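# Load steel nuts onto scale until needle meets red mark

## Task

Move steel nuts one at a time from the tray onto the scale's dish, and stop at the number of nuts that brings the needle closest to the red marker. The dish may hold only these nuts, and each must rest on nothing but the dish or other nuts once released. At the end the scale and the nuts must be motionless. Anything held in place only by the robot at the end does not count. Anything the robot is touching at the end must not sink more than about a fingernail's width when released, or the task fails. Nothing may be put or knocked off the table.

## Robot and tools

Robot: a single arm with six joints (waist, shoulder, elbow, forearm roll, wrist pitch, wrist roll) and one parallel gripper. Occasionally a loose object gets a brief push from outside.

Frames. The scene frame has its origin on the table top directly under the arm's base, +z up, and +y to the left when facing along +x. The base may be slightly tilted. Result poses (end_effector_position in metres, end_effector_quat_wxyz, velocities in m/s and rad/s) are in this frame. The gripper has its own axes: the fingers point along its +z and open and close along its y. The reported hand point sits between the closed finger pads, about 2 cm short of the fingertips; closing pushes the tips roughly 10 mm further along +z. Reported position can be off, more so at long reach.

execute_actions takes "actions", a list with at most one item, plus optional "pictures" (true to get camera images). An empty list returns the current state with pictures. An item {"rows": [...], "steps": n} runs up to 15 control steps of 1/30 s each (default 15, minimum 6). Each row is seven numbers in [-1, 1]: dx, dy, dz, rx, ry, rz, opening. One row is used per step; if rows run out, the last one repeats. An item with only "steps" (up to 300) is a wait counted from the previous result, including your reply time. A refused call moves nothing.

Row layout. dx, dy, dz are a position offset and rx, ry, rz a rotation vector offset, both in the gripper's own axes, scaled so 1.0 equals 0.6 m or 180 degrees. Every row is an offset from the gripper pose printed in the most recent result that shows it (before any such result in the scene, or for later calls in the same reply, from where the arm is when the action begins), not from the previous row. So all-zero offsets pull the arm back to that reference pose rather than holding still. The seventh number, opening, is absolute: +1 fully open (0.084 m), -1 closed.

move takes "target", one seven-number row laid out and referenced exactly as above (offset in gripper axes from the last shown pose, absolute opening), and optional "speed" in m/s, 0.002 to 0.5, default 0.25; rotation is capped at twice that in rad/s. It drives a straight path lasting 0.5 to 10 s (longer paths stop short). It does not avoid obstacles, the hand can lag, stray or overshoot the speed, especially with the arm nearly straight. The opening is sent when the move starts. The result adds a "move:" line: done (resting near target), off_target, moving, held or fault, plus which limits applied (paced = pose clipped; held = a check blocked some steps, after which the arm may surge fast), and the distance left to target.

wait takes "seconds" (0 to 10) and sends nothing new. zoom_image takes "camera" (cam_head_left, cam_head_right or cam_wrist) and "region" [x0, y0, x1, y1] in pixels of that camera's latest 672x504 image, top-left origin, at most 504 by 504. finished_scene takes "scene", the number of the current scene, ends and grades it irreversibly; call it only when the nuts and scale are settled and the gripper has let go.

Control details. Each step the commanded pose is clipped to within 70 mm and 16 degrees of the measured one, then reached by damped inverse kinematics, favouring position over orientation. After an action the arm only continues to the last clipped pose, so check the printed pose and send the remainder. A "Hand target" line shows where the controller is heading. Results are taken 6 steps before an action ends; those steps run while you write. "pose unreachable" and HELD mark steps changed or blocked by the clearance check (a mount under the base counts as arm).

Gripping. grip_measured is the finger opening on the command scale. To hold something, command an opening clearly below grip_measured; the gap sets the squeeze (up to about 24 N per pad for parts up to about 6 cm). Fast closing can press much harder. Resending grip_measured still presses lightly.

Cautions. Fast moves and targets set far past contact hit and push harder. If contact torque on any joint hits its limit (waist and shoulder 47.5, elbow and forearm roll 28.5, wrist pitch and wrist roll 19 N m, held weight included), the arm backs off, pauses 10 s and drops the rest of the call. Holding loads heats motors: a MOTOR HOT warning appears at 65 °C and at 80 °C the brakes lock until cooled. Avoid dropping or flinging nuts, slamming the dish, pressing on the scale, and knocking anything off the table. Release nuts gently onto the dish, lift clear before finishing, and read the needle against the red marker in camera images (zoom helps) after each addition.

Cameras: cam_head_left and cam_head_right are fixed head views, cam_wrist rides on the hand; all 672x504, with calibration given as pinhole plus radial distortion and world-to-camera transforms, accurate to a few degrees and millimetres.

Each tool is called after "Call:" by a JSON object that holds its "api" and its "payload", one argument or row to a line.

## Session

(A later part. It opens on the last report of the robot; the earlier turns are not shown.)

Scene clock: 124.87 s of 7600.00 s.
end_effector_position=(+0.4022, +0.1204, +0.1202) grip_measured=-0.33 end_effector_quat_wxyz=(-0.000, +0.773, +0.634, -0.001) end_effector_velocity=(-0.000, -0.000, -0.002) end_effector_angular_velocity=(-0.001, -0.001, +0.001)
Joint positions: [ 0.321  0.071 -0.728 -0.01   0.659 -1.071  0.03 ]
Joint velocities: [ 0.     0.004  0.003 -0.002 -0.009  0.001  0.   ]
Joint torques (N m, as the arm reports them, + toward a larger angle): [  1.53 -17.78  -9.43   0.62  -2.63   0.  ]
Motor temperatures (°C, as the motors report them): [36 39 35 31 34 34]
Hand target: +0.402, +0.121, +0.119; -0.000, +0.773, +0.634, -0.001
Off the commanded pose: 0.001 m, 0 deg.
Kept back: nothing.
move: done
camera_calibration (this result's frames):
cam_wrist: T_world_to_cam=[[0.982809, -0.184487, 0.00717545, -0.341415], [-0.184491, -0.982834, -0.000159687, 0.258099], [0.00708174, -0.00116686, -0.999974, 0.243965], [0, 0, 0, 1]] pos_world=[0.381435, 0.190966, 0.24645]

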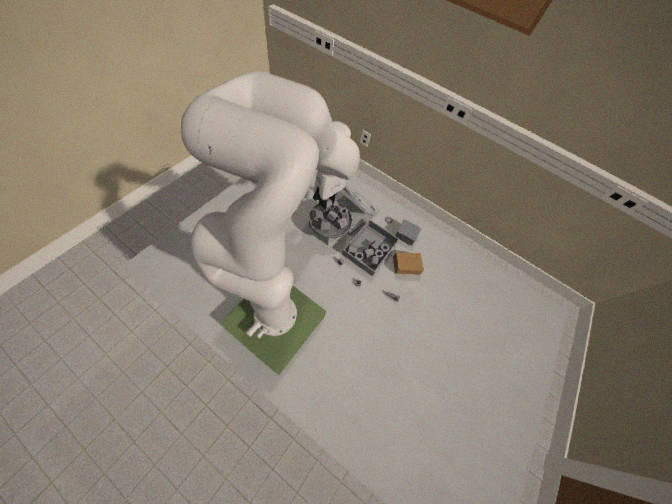

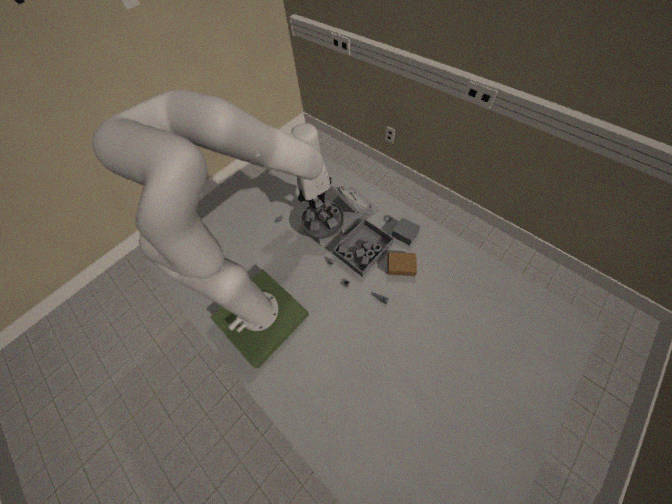

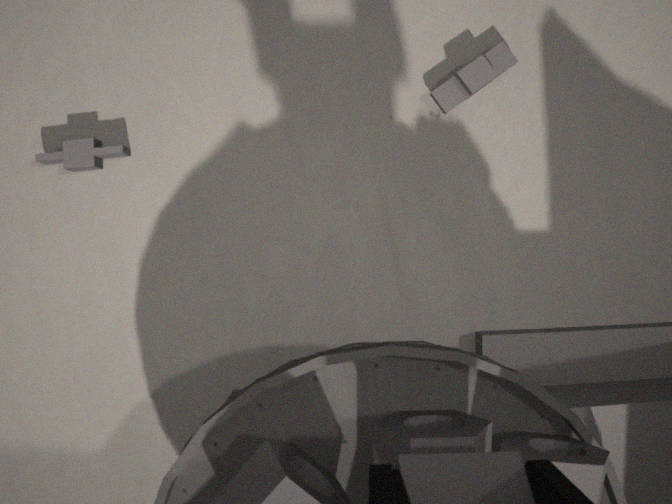

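Call:
{"api": "execute_actions", "payload": {
  "actions": [
    {"rows":[[0,0,-0.002,0,0,0,-0.75],[0,0,-0.002,0,0,0,-0.75],[0,0,-0.002,0,0,0,-0.75],[0,0,-0.002,0,0,0,-0.15]],"steps":11}
  ]
}}

Call:
{"api": "move", "payload": {
  "target": [0,0,-0.05,0,0,0,-0.15],
  "speed": 0.25
}}

Call:
{"api": "move", "payload": {
  "target": [-0.388,-0.0163,0.06,0,0,0.437,-1],
  "speed": 0.5
}}

Scene clock: 126.57 s of 7600.00 s.
end_effector_position=(+0.4018, +0.1205, +0.1205) grip_measured=-0.32 end_effector_quat_wxyz=(-0.000, +0.773, +0.634, -0.001) end_effector_velocity=(-0.000, -0.000, +0.005) end_effector_angular_velocity=(-0.000, +0.000, +0.001)
Joint positions: [ 0.321  0.07  -0.728 -0.01   0.661 -1.071  0.03 ]
Joint velocities: [-0.001 -0.013 -0.002  0.     0.016 -0.002  0.049]
Joint torques (N m, as the arm reports them, + toward a larger angle): [  1.81 -17.19  -9.05   0.47  -1.93  -0.14]
Motor temperatures (°C, as the motors report them): [36 39 35 31 34 34]
Steps of this call (steps 1 to 46: nothing new was sent; steps 47 to 51: the first 5 steps of this action). Readings (end_effector_position):
47: (+0.4018, +0.1205, +0.1195)
48: (+0.4017, +0.1205, +0.1197)
50: (+0.4018, +0.1205, +0.1203)
51: the state above

Scene clock: 127.73 s of 7600.00 s.
end_effector_position=(+0.4019, +0.1204, +0.1507) grip_measured=-0.16 end_effector_quat_wxyz=(-0.000, +0.773, +0.634, -0.001) end_effector_velocity=(-0.000, +0.000, +0.003) end_effector_angular_velocity=(-0.000, -0.000, +0.001)
Joint positions: [ 0.322  0.001 -0.752 -0.009  0.753 -1.072  0.037]
Joint velocities: [ 0.    -0.006 -0.002 -0.     0.008 -0.     0.   ]
Joint torques (N m, as the arm reports them, + toward a larger angle): [  0.76 -18.56 -10.13   0.56  -2.05   0.13]
Motor temperatures (°C, as the motors report them): [36 39 35 31 34 34]
Hand target: +0.402, +0.120, +0.151; -0.000, +0.773, +0.634, -0.001
Off your previous action's commanded pose: 0.001 m, 0 deg at its last step (step 6 of this call).
Off the commanded pose: 0.000 m, 0 deg.
Kept back: nothing.
move: done
camera_calibration (this result's frames):
cam_wrist: T_world_to_cam=[[0.982818, -0.184472, 0.00619232, -0.341203], [-0.184479, -0.982836, 0.000474181, 0.257877], [0.00599857, -0.00160839, -0.999981, 0.274964], [0, 0, 0, 1]] pos_world=[0.381264, 0.190951, 0.276949]

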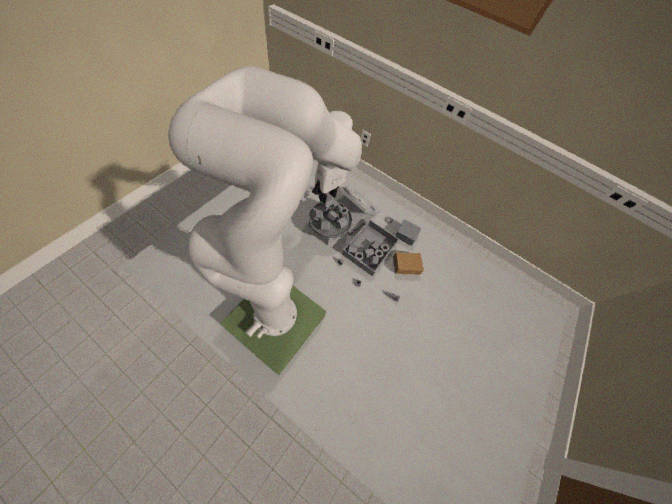

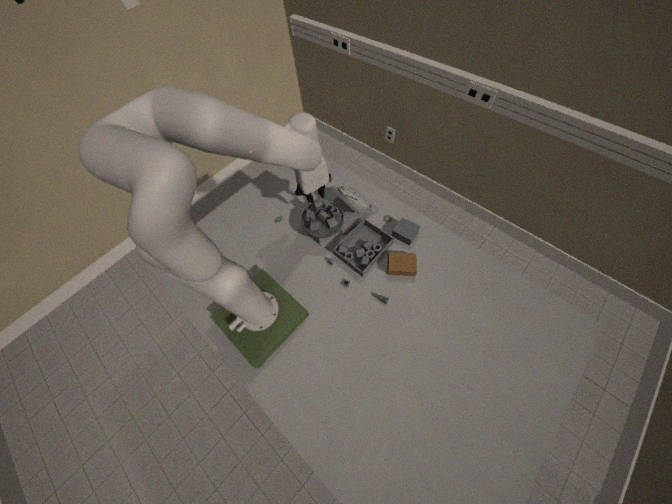

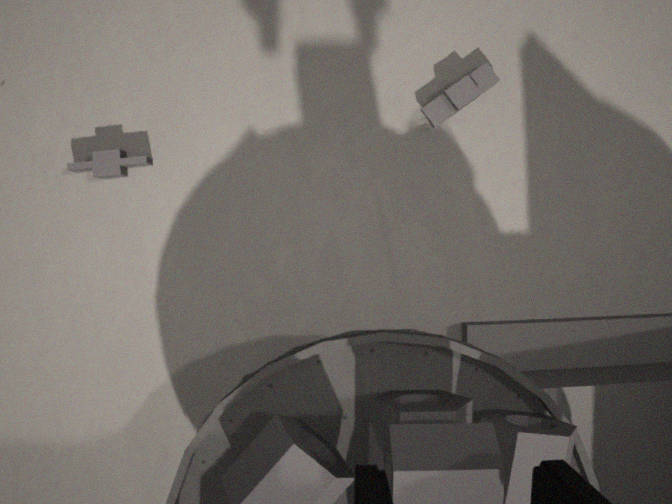

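Scene clock: 129.70 s of 7600.00 s.
end_effector_position=(+0.3458, -0.1048, +0.1147) grip_measured=-1.00 end_effector_quat_wxyz=(-0.000, +1.000, +0.001, -0.001) end_effector_velocity=(-0.000, -0.002, -0.000) end_effector_angular_velocity=(-0.001, +0.001, -0.012)
Joint positions: [-0.265 -0.098 -0.511 -0.008  0.609 -0.287  0.   ]
Joint velocities: [-0.005  0.001 -0.001 -0.003 -0.     0.009  0.   ]
Joint torques (N m, as the arm reports them, + toward a larger angle): [  1.04 -15.42  -9.41   0.41  -1.97  -0.12]
Motor temperatures (°C, as the motors report them): [36 39 35 31 34 34]
Hand target: +0.346, -0.105, +0.115; -0.000, +1.000, +0.000, -0.002
Off the commanded pose: 0.002 m, 0 deg.
Kept back: nothing.
move: done
camera_calibration (this result's frames):
cam_wrist: T_world_to_cam=[[0.0140449, -0.999876, 0.00714534, -0.0779599], [-0.9999, -0.0140341, 0.00156803, 0.40959], [-0.00146756, -0.00716665, -0.999973, 0.240909], [0, 0, 0, 1]] pos_world=[0.410998, -0.0704755, 0.240817]

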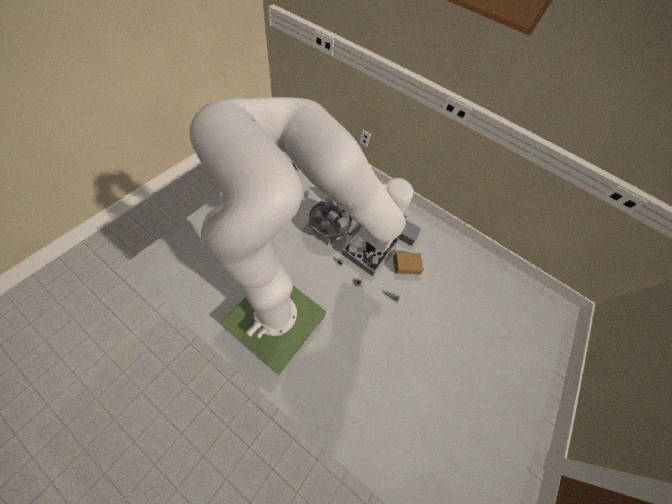

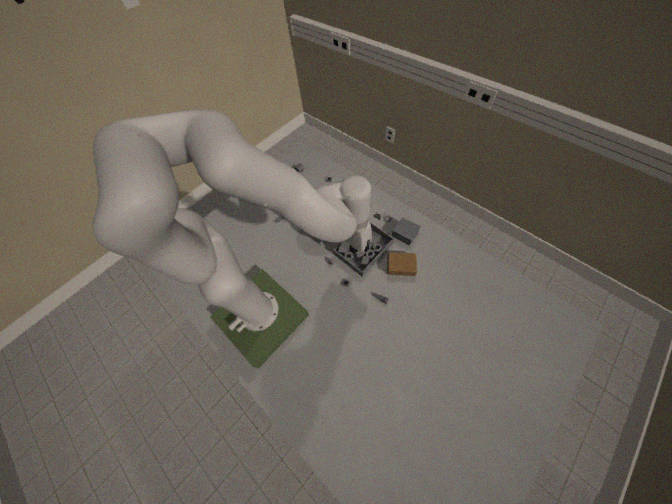

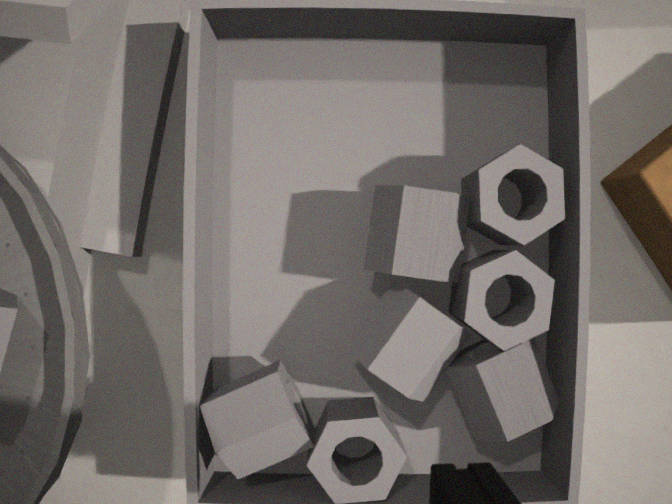

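Call:
{"api": "execute_actions", "payload": {
  "actions": []
}}

Scene clock: 130.23 s of 7600.00 s.
end_effector_position=(+0.3457, -0.1051, +0.1146) grip_measured=-1.00 end_effector_quat_wxyz=(-0.000, +1.000, +0.001, -0.002) end_effector_velocity=(-0.001, +0.000, -0.001) end_effector_angular_velocity=(+0.001, +0.005, +0.001)
Joint positions: [-0.266 -0.097 -0.511 -0.008  0.609 -0.287  0.   ]
Joint velocities: [ 0.     0.002 -0.    -0.001  0.003 -0.     0.   ]
Joint torques (N m, as the arm reports them, + toward a larger angle): [  0.66 -15.39  -9.35   0.38  -1.97   0.07]
Motor temperatures (°C, as the motors report them): [36 39 35 31 34 34]
Hand target: +0.346, -0.105, +0.115; -0.000, +1.000, +0.000, -0.002
Off the commanded pose: 0.001 m, 0 deg.
Kept back: nothing.
Steps of this call (steps 1 to 16: nothing new was sent). Readings (end_effector_position):
1: (+0.3458, -0.1048, +0.1147)
2: (+0.3457, -0.1049, +0.1146)
4: (+0.3457, -0.1050, +0.1146)
8: (+0.3457, -0.1050, +0.1146)
16: the state above
camera_calibration (this result's frames):
cam_wrist: T_world_to_cam=[[0.0126147, -0.999894, 0.0072592, -0.0777821], [-0.999919, -0.0126026, 0.00170796, 0.409635], [-0.0016163, -0.00728016, -0.999972, 0.240868], [0, 0, 0, 1]] pos_world=[0.410973, -0.0708578, 0.240726]

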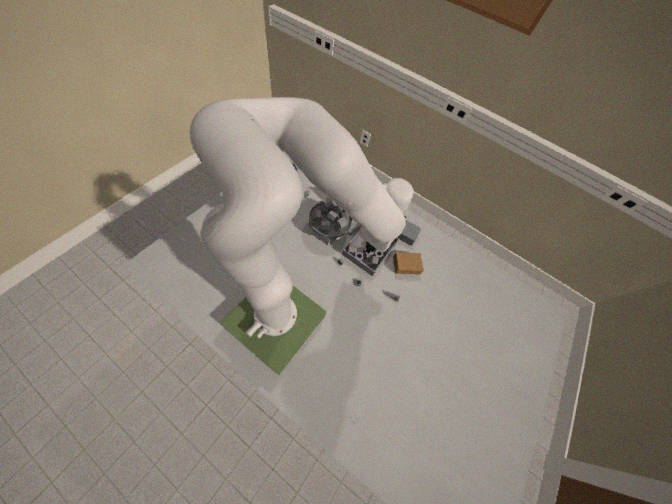

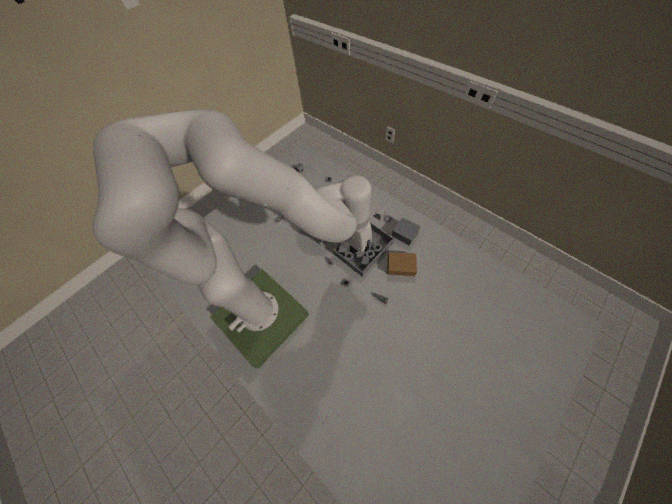

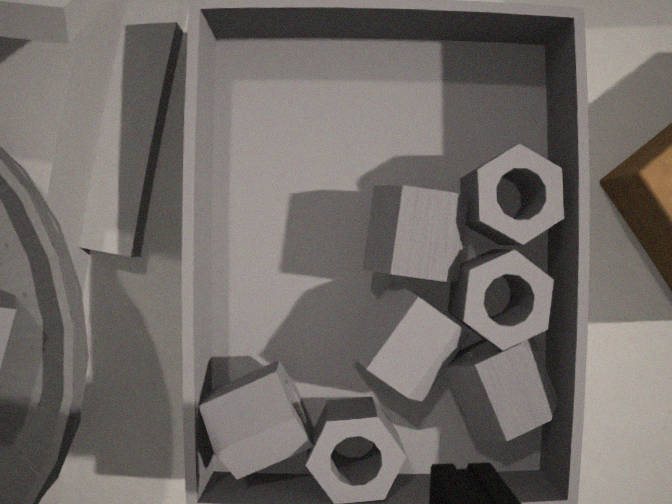

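Call:
{"api": "zoom_image", "payload": {
  "camera": "cam_wrist",
  "region": [300, 170, 600, 504]
}}

Region (300, 170, 600, 504) of cam_wrist's 672x504 image, scaled by 1.509, with more detail than that image has; it fills the left 453 columns of this view, and the rest is white.

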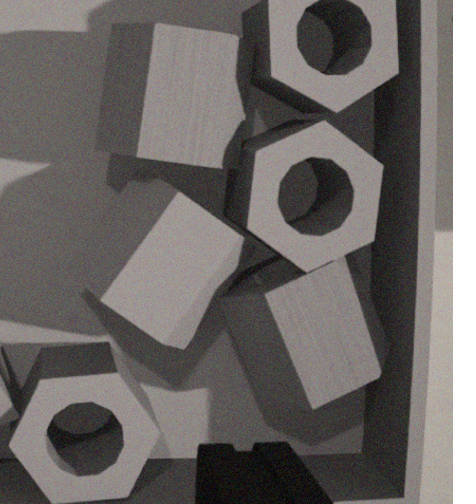

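Call:
{"api": "move", "payload": {
  "target": [-0.0083, 0.0067, 0.09, 0, 0, 0, -1],
  "speed": 0.15
}}

Scene clock: 132.70 s of 7600.00 s.
end_effector_position=(+0.3408, -0.1089, +0.0610) grip_measured=-1.00 end_effector_quat_wxyz=(-0.001, +1.000, +0.001, -0.001) end_effector_velocity=(+0.001, -0.000, -0.002) end_effector_angular_velocity=(-0.001, -0.001, +0.001)
Joint positions: [-0.282  0.067 -0.482 -0.011  0.414 -0.299  0.   ]
Joint velocities: [-0.     0.007 -0.001 -0.001 -0.008 -0.     0.   ]
Joint torques (N m, as the arm reports them, + toward a larger angle): [  0.65 -16.49  -7.95   0.43  -2.24  -0.04]
Motor temperatures (°C, as the motors report them): [36 39 35 31 34 34]
Hand target: +0.341, -0.109, +0.061; -0.001, +1.000, +0.001, -0.001
Off the commanded pose: 0.001 m, 0 deg.
Kept back: nothing.
move: done
camera_calibration (this result's frames):
cam_wrist: T_world_to_cam=[[0.0128416, -0.999893, 0.00705192, -0.0812137], [-0.999917, -0.0128347, 0.00101687, 0.404805], [-0.000926251, -0.0070644, -0.999975, 0.187049], [0, 0, 0, 1]] pos_world=[0.405988, -0.074688, 0.187206]

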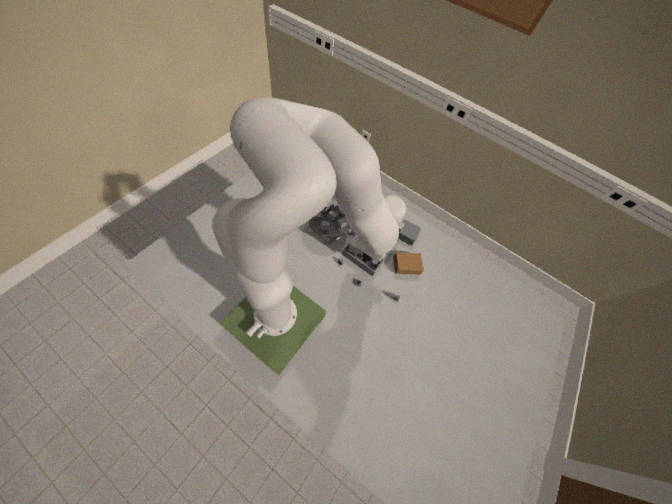

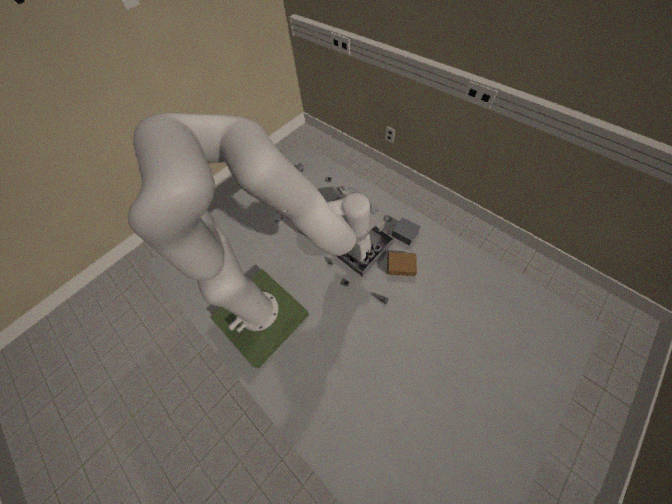

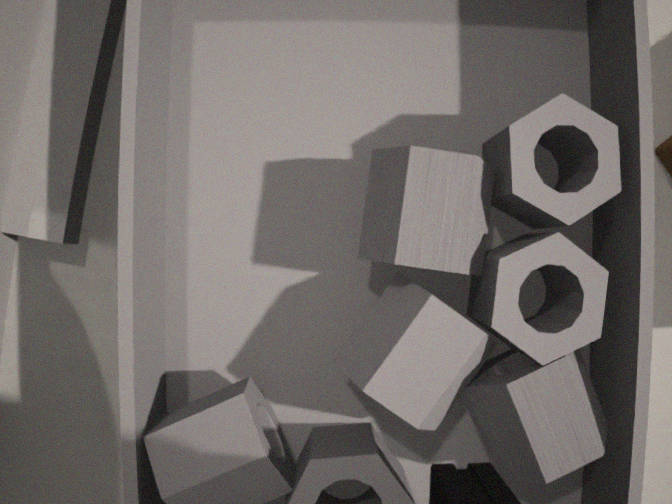

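Call:
{"api": "move", "payload": {
  "target": [0.002, 0, 0.04, 0, 0, 0, -1],
  "speed": 0.03
}}

Scene clock: 134.57 s of 7600.00 s.
end_effector_position=(+0.3465, -0.1110, +0.0407) grip_measured=-1.00 end_effector_quat_wxyz=(+0.001, +1.000, -0.000, +0.005) end_effector_velocity=(-0.003, +0.002, -0.004) end_effector_angular_velocity=(+0.002, +0.006, +0.003)
Joint positions: [-0.283  0.152 -0.496 -0.013  0.33  -0.297  0.   ]
Joint velocities: [ 0.002  0.011  0.004 -0.001 -0.009  0.     0.   ]
Joint torques (N m, as the arm reports them, + toward a larger angle): [ 6.9  -1.65  0.46  0.75  2.02  0.04]
Motor temperatures (°C, as the motors report them): [36 39 35 31 34 34]
Hand target: +0.342, -0.109, +0.037; -0.001, +1.000, +0.001, -0.001
Off the commanded pose: 0.006 m, 1 deg.
Kept back: nothing.
move: off_target
camera_calibration (this result's frames):
cam_wrist: T_world_to_cam=[[0.0109828, -0.99988, 0.0109538, -0.082756], [-0.999875, -0.0111058, -0.0112246, 0.411165], [0.0113449, -0.0108292, -0.999877, 0.162077], [0, 0, 0, 1]] pos_world=[0.410184, -0.0764246, 0.167579]

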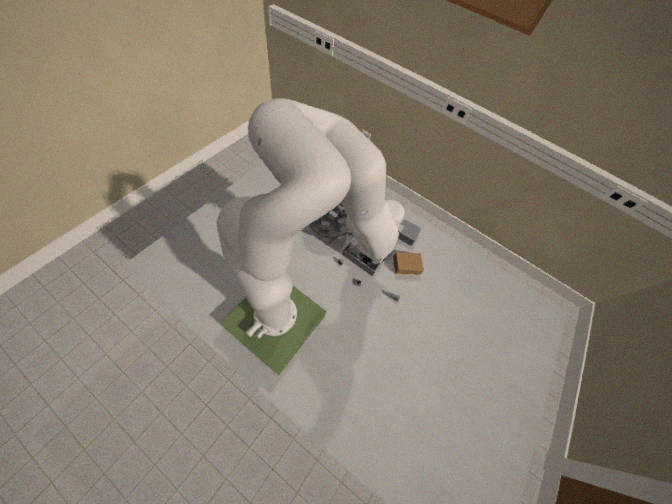

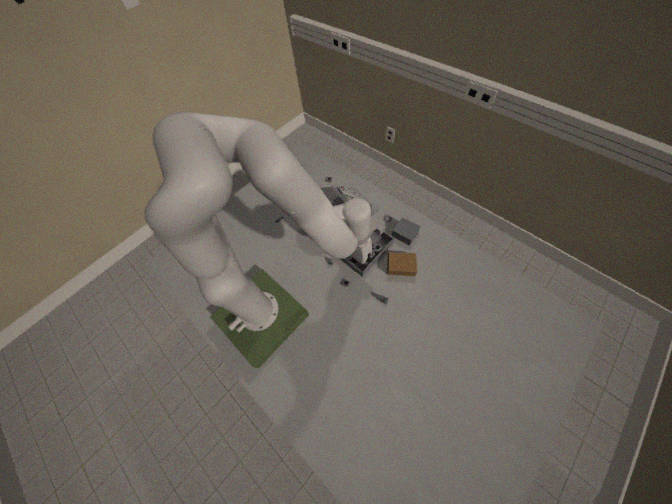

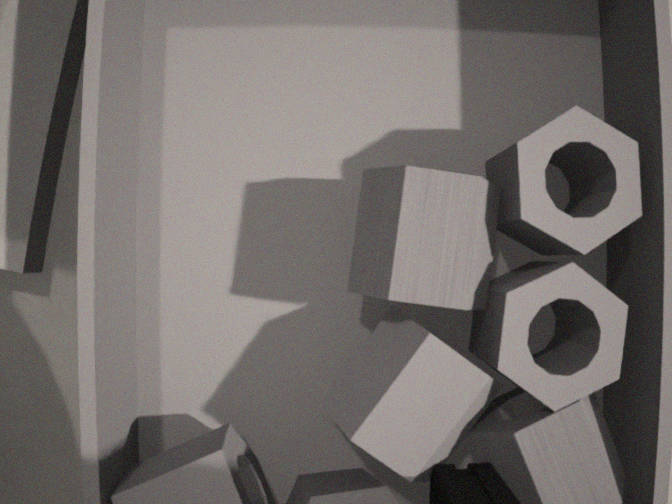

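Call:
{"api": "move", "payload": {
  "target": [0.03, -0.005, 0.0, 0, 0, 0, -1],
  "speed": 0.03
}}

Scene clock: 135.73 s of 7600.00 s.
end_effector_position=(+0.3628, -0.1074, +0.0398) grip_measured=-1.00 end_effector_quat_wxyz=(+0.001, +1.000, +0.000, +0.003) end_effector_velocity=(+0.004, -0.001, +0.002) end_effector_angular_velocity=(-0.002, -0.006, +0.001)
Joint positions: [-0.261  0.191 -0.552 -0.013  0.352 -0.275  0.   ]
Joint velocities: [ 0.001  0.001 -0.008 -0.001  0.001  0.001  0.   ]
Joint torques (N m, as the arm reports them, + toward a larger angle): [  3.09 -12.4   -3.84   0.62   0.07   0.  ]
Motor temperatures (°C, as the motors report them): [36 39 35 31 34 34]
Hand target: +0.364, -0.108, +0.041; +0.001, +1.000, -0.000, +0.005
Off the commanded pose: 0.002 m, 0 deg.
Kept back: nothing.
move: done
camera_calibration (this result's frames):
cam_wrist: T_world_to_cam=[[0.0115751, -0.999885, 0.00978234, -0.0795336], [-0.999907, -0.011645, -0.00711522, 0.427297], [0.00722832, -0.00969907, -0.999927, 0.162586], [0, 0, 0, 1]] pos_world=[0.427002, -0.0729717, 0.166392]

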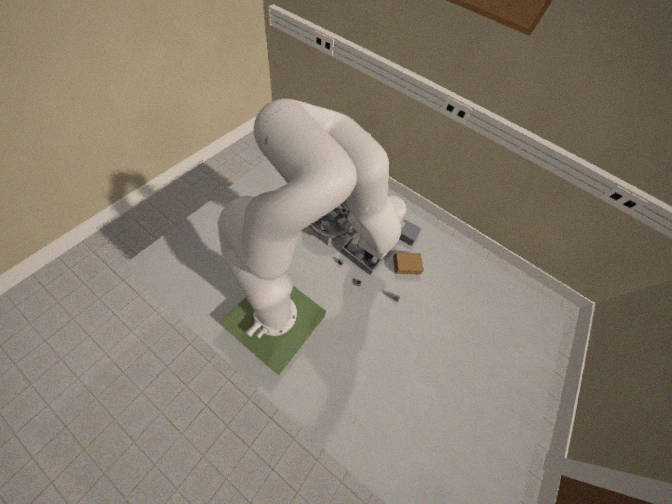

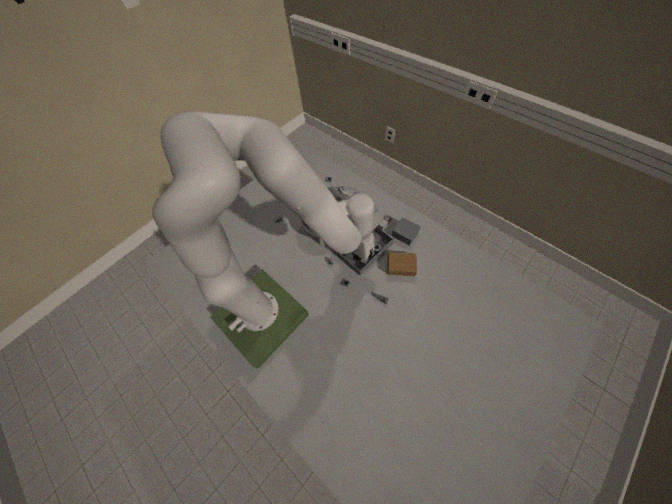

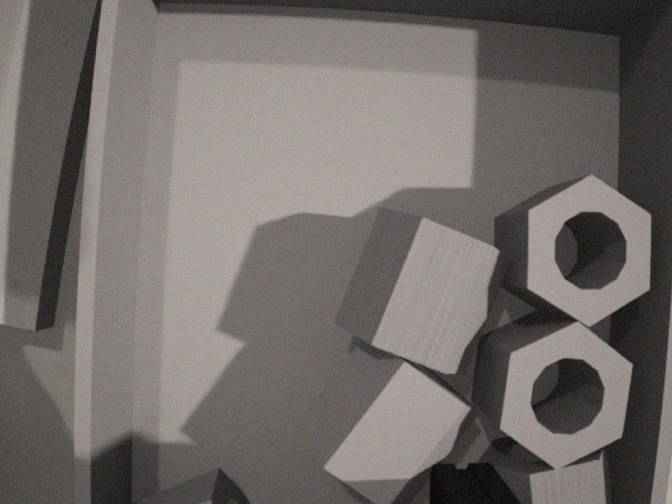

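Call:
{"api": "move", "payload": {
  "target": [0.03, -0.025, 0.003, 0, 0, 0, -1],
  "speed": 0.03
}}

Scene clock: 137.13 s of 7600.00 s.
end_effector_position=(+0.3805, -0.0925, +0.0379) grip_measured=-1.00 end_effector_quat_wxyz=(+0.001, +1.000, +0.000, +0.002) end_effector_velocity=(+0.002, -0.000, +0.002) end_effector_angular_velocity=(-0.002, -0.005, +0.000)
Joint positions: [-0.212  0.228 -0.601 -0.015  0.365 -0.224  0.   ]
Joint velocities: [ 0.001 -0.002 -0.003 -0.001 -0.001  0.002  0.   ]
Joint torques (N m, as the arm reports them, + toward a larger angle): [  1.3  -19.7   -7.78   0.6   -2.29  -0.05]
Motor temperatures (°C, as the motors report them): [36 39 35 31 34 34]
Hand target: +0.381, -0.093, +0.038; +0.001, +1.000, +0.000, +0.003
Off the commanded pose: 0.000 m, 0 deg.
Kept back: nothing.
move: done
camera_calibration (this result's frames):
cam_wrist: T_world_to_cam=[[0.0115797, -0.999886, 0.00973835, -0.064821], [-0.999913, -0.0116408, -0.0062446, 0.445085], [0.00635725, -0.00966519, -0.999933, 0.161026], [0, 0, 0, 1]] pos_world=[0.444773, -0.058076, 0.164426]

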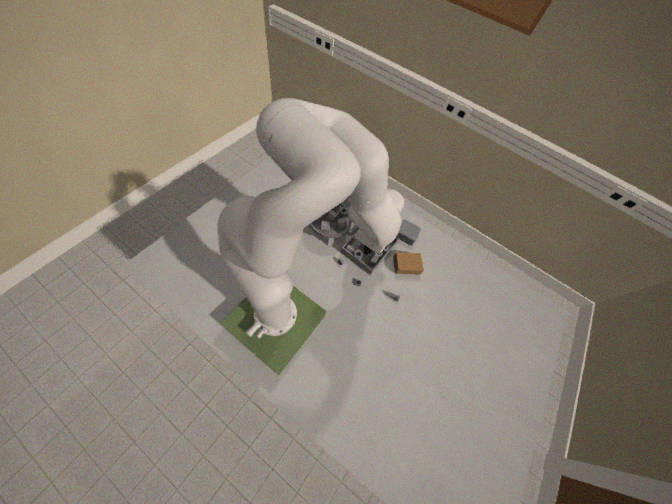

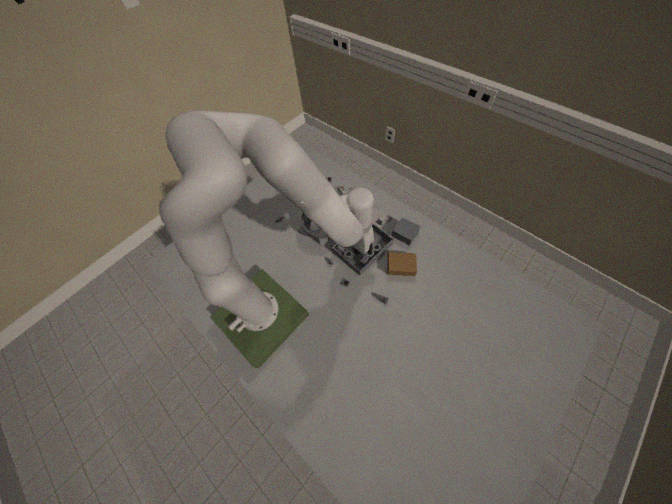

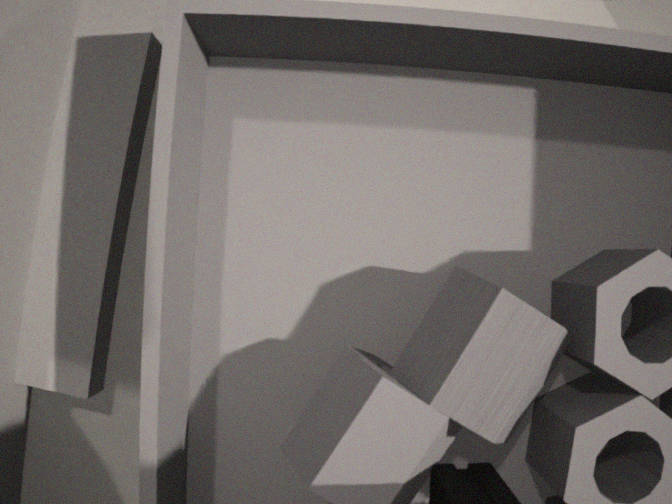

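Call:
{"api": "move", "payload": {
  "target": [0.035, 0.005, 0, 0, 0, 0, -1],
  "speed": 0.03
}}

Call:
{"api": "move", "payload": {
  "target": [-0.06, 0.0, -0.125, 0, 0, 0, -1],
  "speed": 0.15
}}

Scene clock: 138.50 s of 7600.00 s.
end_effector_position=(+0.4013, -0.0956, +0.0380) grip_measured=-1.00 end_effector_quat_wxyz=(+0.001, +1.000, +0.000, +0.002) end_effector_velocity=(+0.001, -0.000, -0.000) end_effector_angular_velocity=(+0.001, +0.000, -0.002)
Joint positions: [-0.207  0.276 -0.679 -0.014  0.395 -0.22   0.   ]
Joint velocities: [ 0.     0.004 -0.006  0.002  0.002  0.     0.   ]
Joint torques (N m, as the arm reports them, + toward a larger angle): [  1.23 -21.06  -8.32   0.5   -2.23  -0.08]
Motor temperatures (°C, as the motors report them): [36 39 35 31 34 34]
Hand target: +0.401, -0.096, +0.038; +0.001, +1.000, +0.000, +0.002
Off the commanded pose: 0.000 m, 0 deg.
Kept back: nothing.
move: done
camera_calibration (this result's frames):
cam_wrist: T_world_to_cam=[[0.0115484, -0.999885, 0.00982126, -0.0681381], [-0.999913, -0.0116104, -0.0062741, 0.465897], [0.0063874, -0.00974795, -0.999932, 0.160983], [0, 0, 0, 1]] pos_world=[0.465615, -0.0611518, 0.164564]

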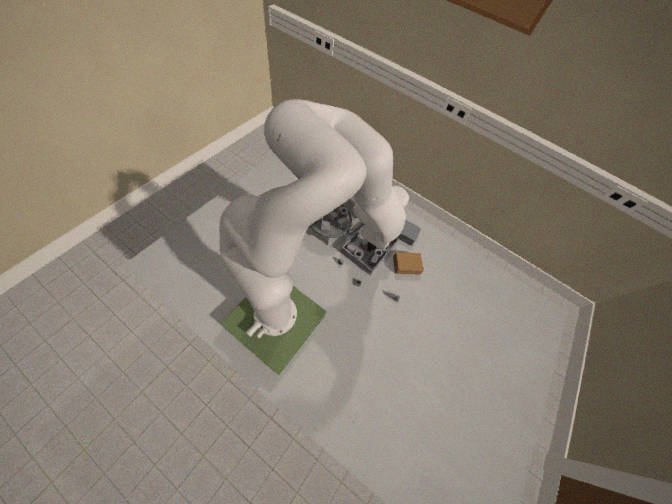

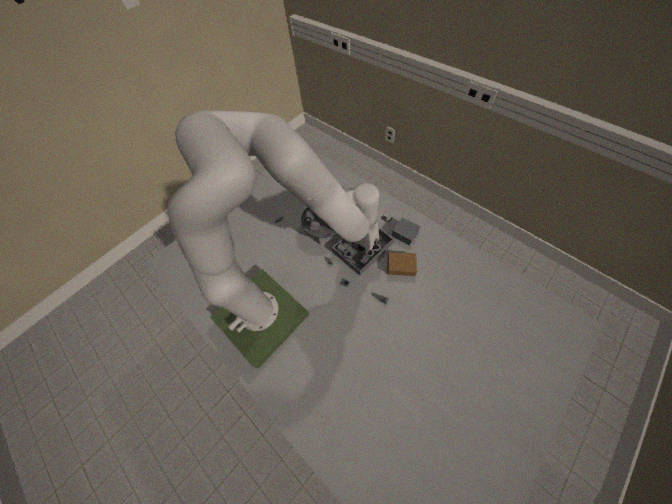

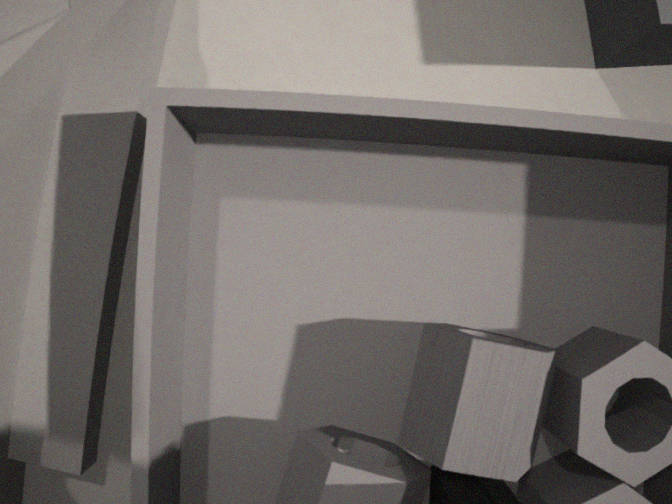

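Scene clock: 139.60 s of 7600.00 s.
end_effector_position=(+0.3648, -0.0955, +0.1123) grip_measured=-1.00 end_effector_quat_wxyz=(+0.001, +1.000, -0.000, +0.002) end_effector_velocity=(-0.000, +0.000, +0.002) end_effector_angular_velocity=(-0.001, -0.002, +0.002)
Joint positions: [-0.227 -0.045 -0.559 -0.01   0.597 -0.245  0.   ]
Joint velocities: [ 0.001 -0.009  0.002 -0.001  0.005  0.     0.   ]
Joint torques (N m, as the arm reports them, + toward a larger angle): [  0.89 -16.54  -9.54   0.51  -2.16  -0.17]
Motor temperatures (°C, as the motors report them): [36 39 35 31 34 34]
Hand target: +0.365, -0.096, +0.113; +0.001, +1.000, -0.000, +0.002
Off the commanded pose: 0.001 m, 0 deg.
Kept back: nothing.
move: done
camera_calibration (this result's frames):
cam_wrist: T_world_to_cam=[[0.0113716, -0.999886, 0.00995922, -0.0682298], [-0.999919, -0.0114276, -0.0055836, 0.42978], [0.00569678, -0.00989492, -0.999935, 0.235758], [0, 0, 0, 1]] pos_world=[0.429178, -0.0609778, 0.238822]

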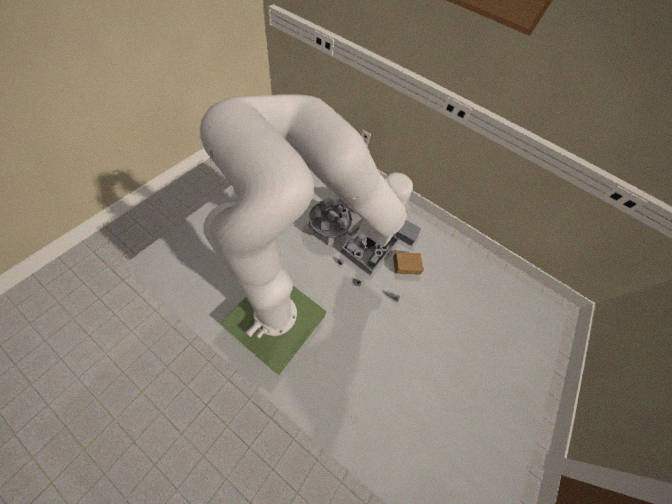

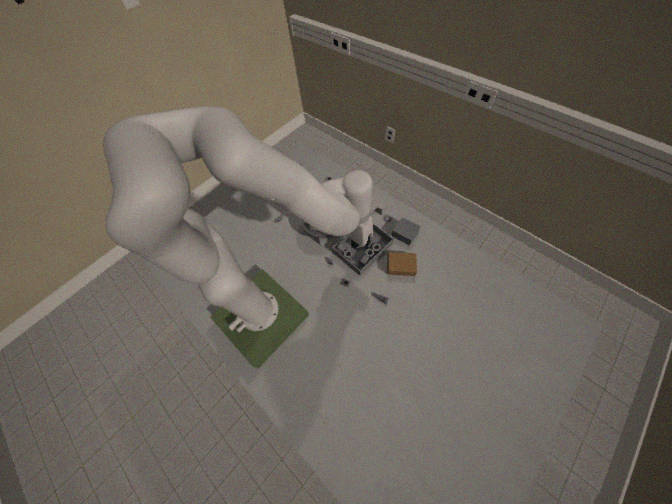

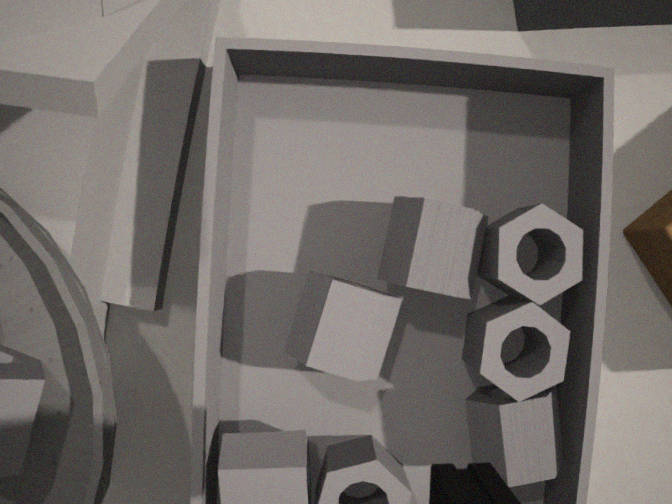

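Call:
{"api": "move", "payload": {
  "target": [0.0638, -0.0433, 0.087, 0, 0, 0.094, -0.03],
  "speed": 0.2
}}

Scene clock: 141.17 s of 7600.00 s.
end_effector_position=(+0.4034, -0.0698, +0.0606) grip_measured=-0.04 end_effector_quat_wxyz=(+0.000, +0.989, -0.147, +0.003) end_effector_velocity=(+0.001, +0.000, -0.001) end_effector_angular_velocity=(-0.003, -0.000, -0.006)
Joint positions: [-0.143  0.198 -0.664 -0.013  0.458  0.137  0.042]
Joint velocities: [ 0.002  0.004 -0.002 -0.006 -0.003  0.014 -0.   ]
Joint torques (N m, as the arm reports them, + toward a larger angle): [  0.8  -19.52  -8.28   0.42  -1.89  -0.17]
Motor temperatures (°C, as the motors report them): [36 39 35 31 34 34]
Hand target: +0.403, -0.070, +0.060; +0.001, +0.989, -0.147, +0.002
Off the commanded pose: 0.000 m, 0 deg.
Kept back: nothing.
move: done
camera_calibration (this result's frames):
cam_wrist: T_world_to_cam=[[-0.279529, -0.960101, 0.0083276, 0.0777449], [-0.96013, 0.279482, -0.00638648, 0.472735], [0.00380425, -0.00978078, -0.999945, 0.184876], [0, 0, 0, 1]] pos_world=[0.474916, -0.0556697, 0.187238]

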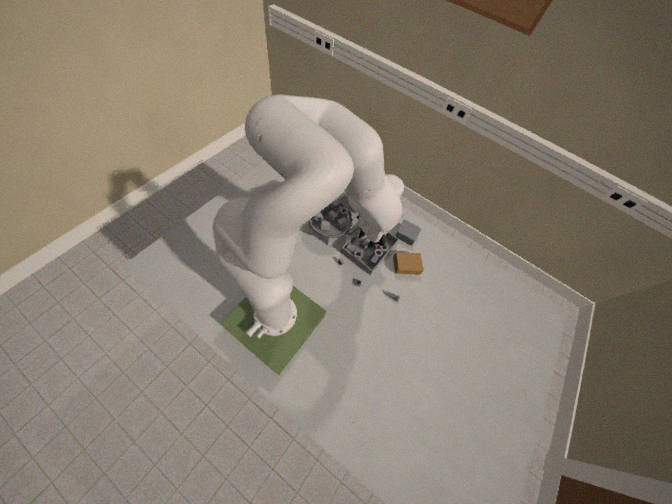

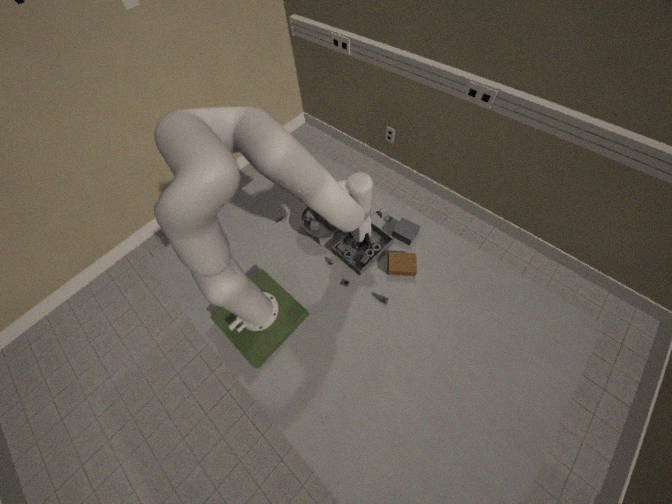

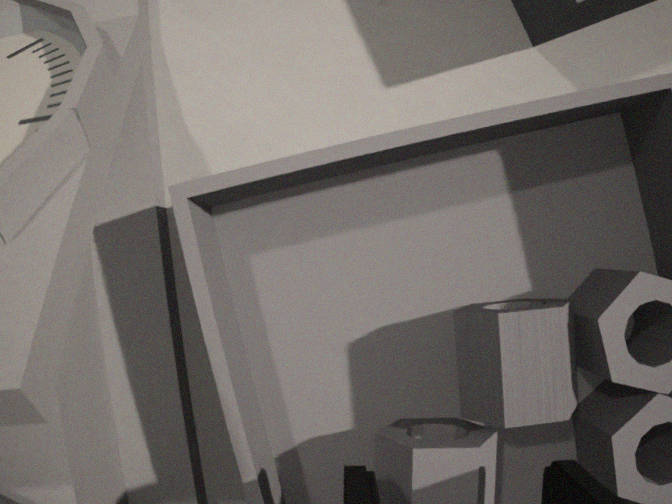

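Call:
{"api": "move", "payload": {
  "target": [0, -0.001, 0.047, 0, 0, 0, -0.03],
  "speed": 0.06
}}

Call:
{"api": "execute_actions", "payload": {
  "actions": [
    {"rows": [[0,0,0,0,0,0,-0.15],[0,0,0,0,0,0,-0.22],[0,0,0,0,0,0,-0.3],[0,0,0,0,0,0,-0.4],[0,0,0,0,0,0,-0.55],[0,0,0,0,0,0,-0.7]], "steps": 15}
  ]
}}

Scene clock: 143.33 s of 7600.00 s.
end_effector_position=(+0.4039, -0.0692, +0.0328) grip_measured=-0.04 end_effector_quat_wxyz=(+0.000, +0.989, -0.147, +0.003) end_effector_velocity=(+0.000, -0.000, -0.002) end_effector_angular_velocity=(-0.000, -0.000, +0.000)
Joint positions: [-0.143  0.287 -0.67  -0.015  0.376  0.14   0.042]
Joint velocities: [-0.     0.007 -0.002 -0.    -0.005  0.    -0.   ]
Joint torques (N m, as the arm reports them, + toward a larger angle): [  0.88 -20.9   -7.97   0.59  -2.11   0.03]
Motor temperatures (°C, as the motors report them): [36 39 35 31 34 34]
Hand target: +0.404, -0.069, +0.032; +0.000, +0.989, -0.147, +0.003
Off the commanded pose: 0.000 m, 0 deg.
Kept back: nothing.
move: done
camera_calibration (this result's frames):
cam_wrist: T_world_to_cam=[[-0.279465, -0.960122, 0.00812004, 0.0786382], [-0.960147, 0.279414, -0.00678744, 0.472882], [0.00424791, -0.00969327, -0.999944, 0.156881], [0, 0, 0, 1]] pos_world=[0.475346, -0.0551071, 0.159443]

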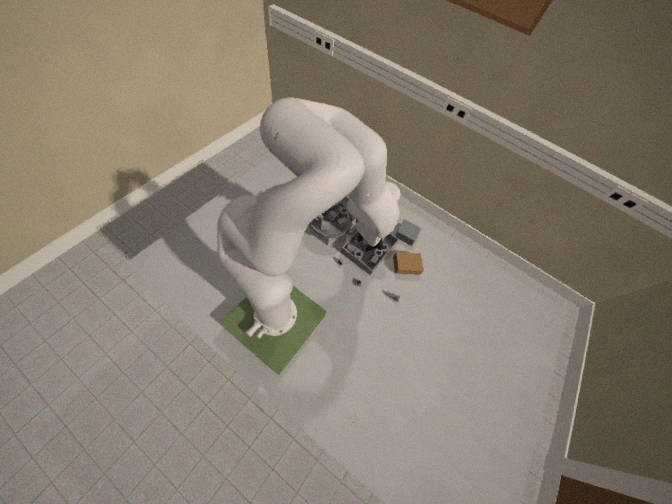

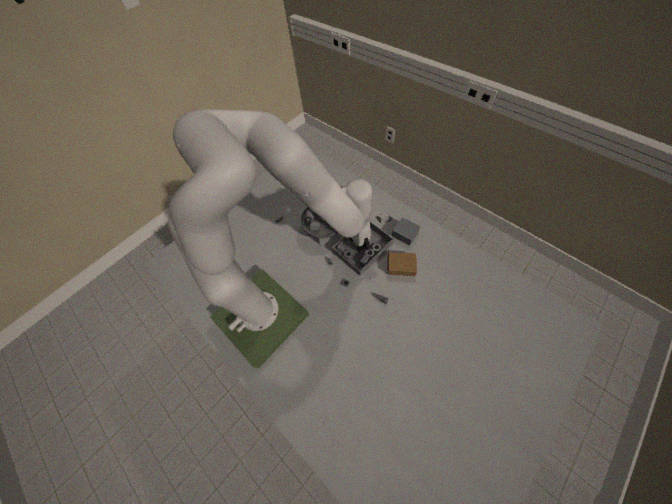

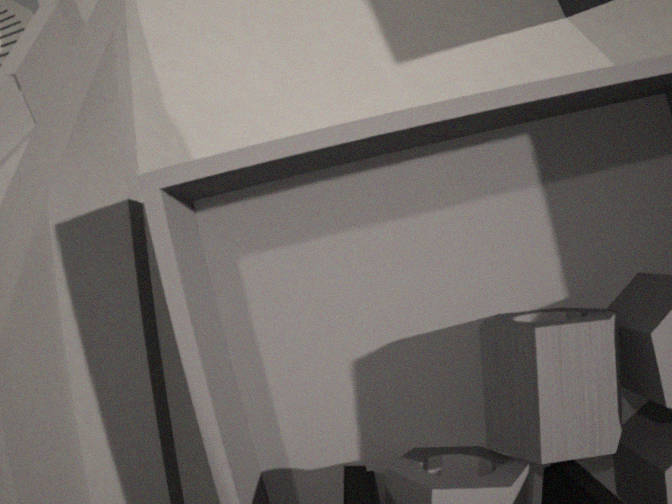

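Scene clock: 143.63 s of 7600.00 s.
end_effector_position=(+0.4040, -0.0692, +0.0328) grip_measured=-0.25 end_effector_quat_wxyz=(+0.000, +0.989, -0.147, +0.003) end_effector_velocity=(-0.000, -0.000, +0.000) end_effector_angular_velocity=(-0.001, -0.000, +0.000)
Joint positions: [-0.143  0.286 -0.67  -0.015  0.376  0.14   0.033]
Joint velocities: [-0.001 -0.     0.001 -0.002 -0.001  0.001  0.   ]
Joint torques (N m, as the arm reports them, + toward a larger angle): [  0.9  -20.49  -7.66   0.54  -2.12  -0.1 ]
Motor temperatures (°C, as the motors report them): [36 39 35 31 34 34]
Steps of this call (steps 1 to 9: the first 9 steps of this action). Readings (end_effector_position):
1: (+0.4039, -0.0692, +0.0327)
2: (+0.4039, -0.0692, +0.0327)
4: (+0.4040, -0.0692, +0.0328)
8: (+0.4040, -0.0692, +0.0328)
9: the state above


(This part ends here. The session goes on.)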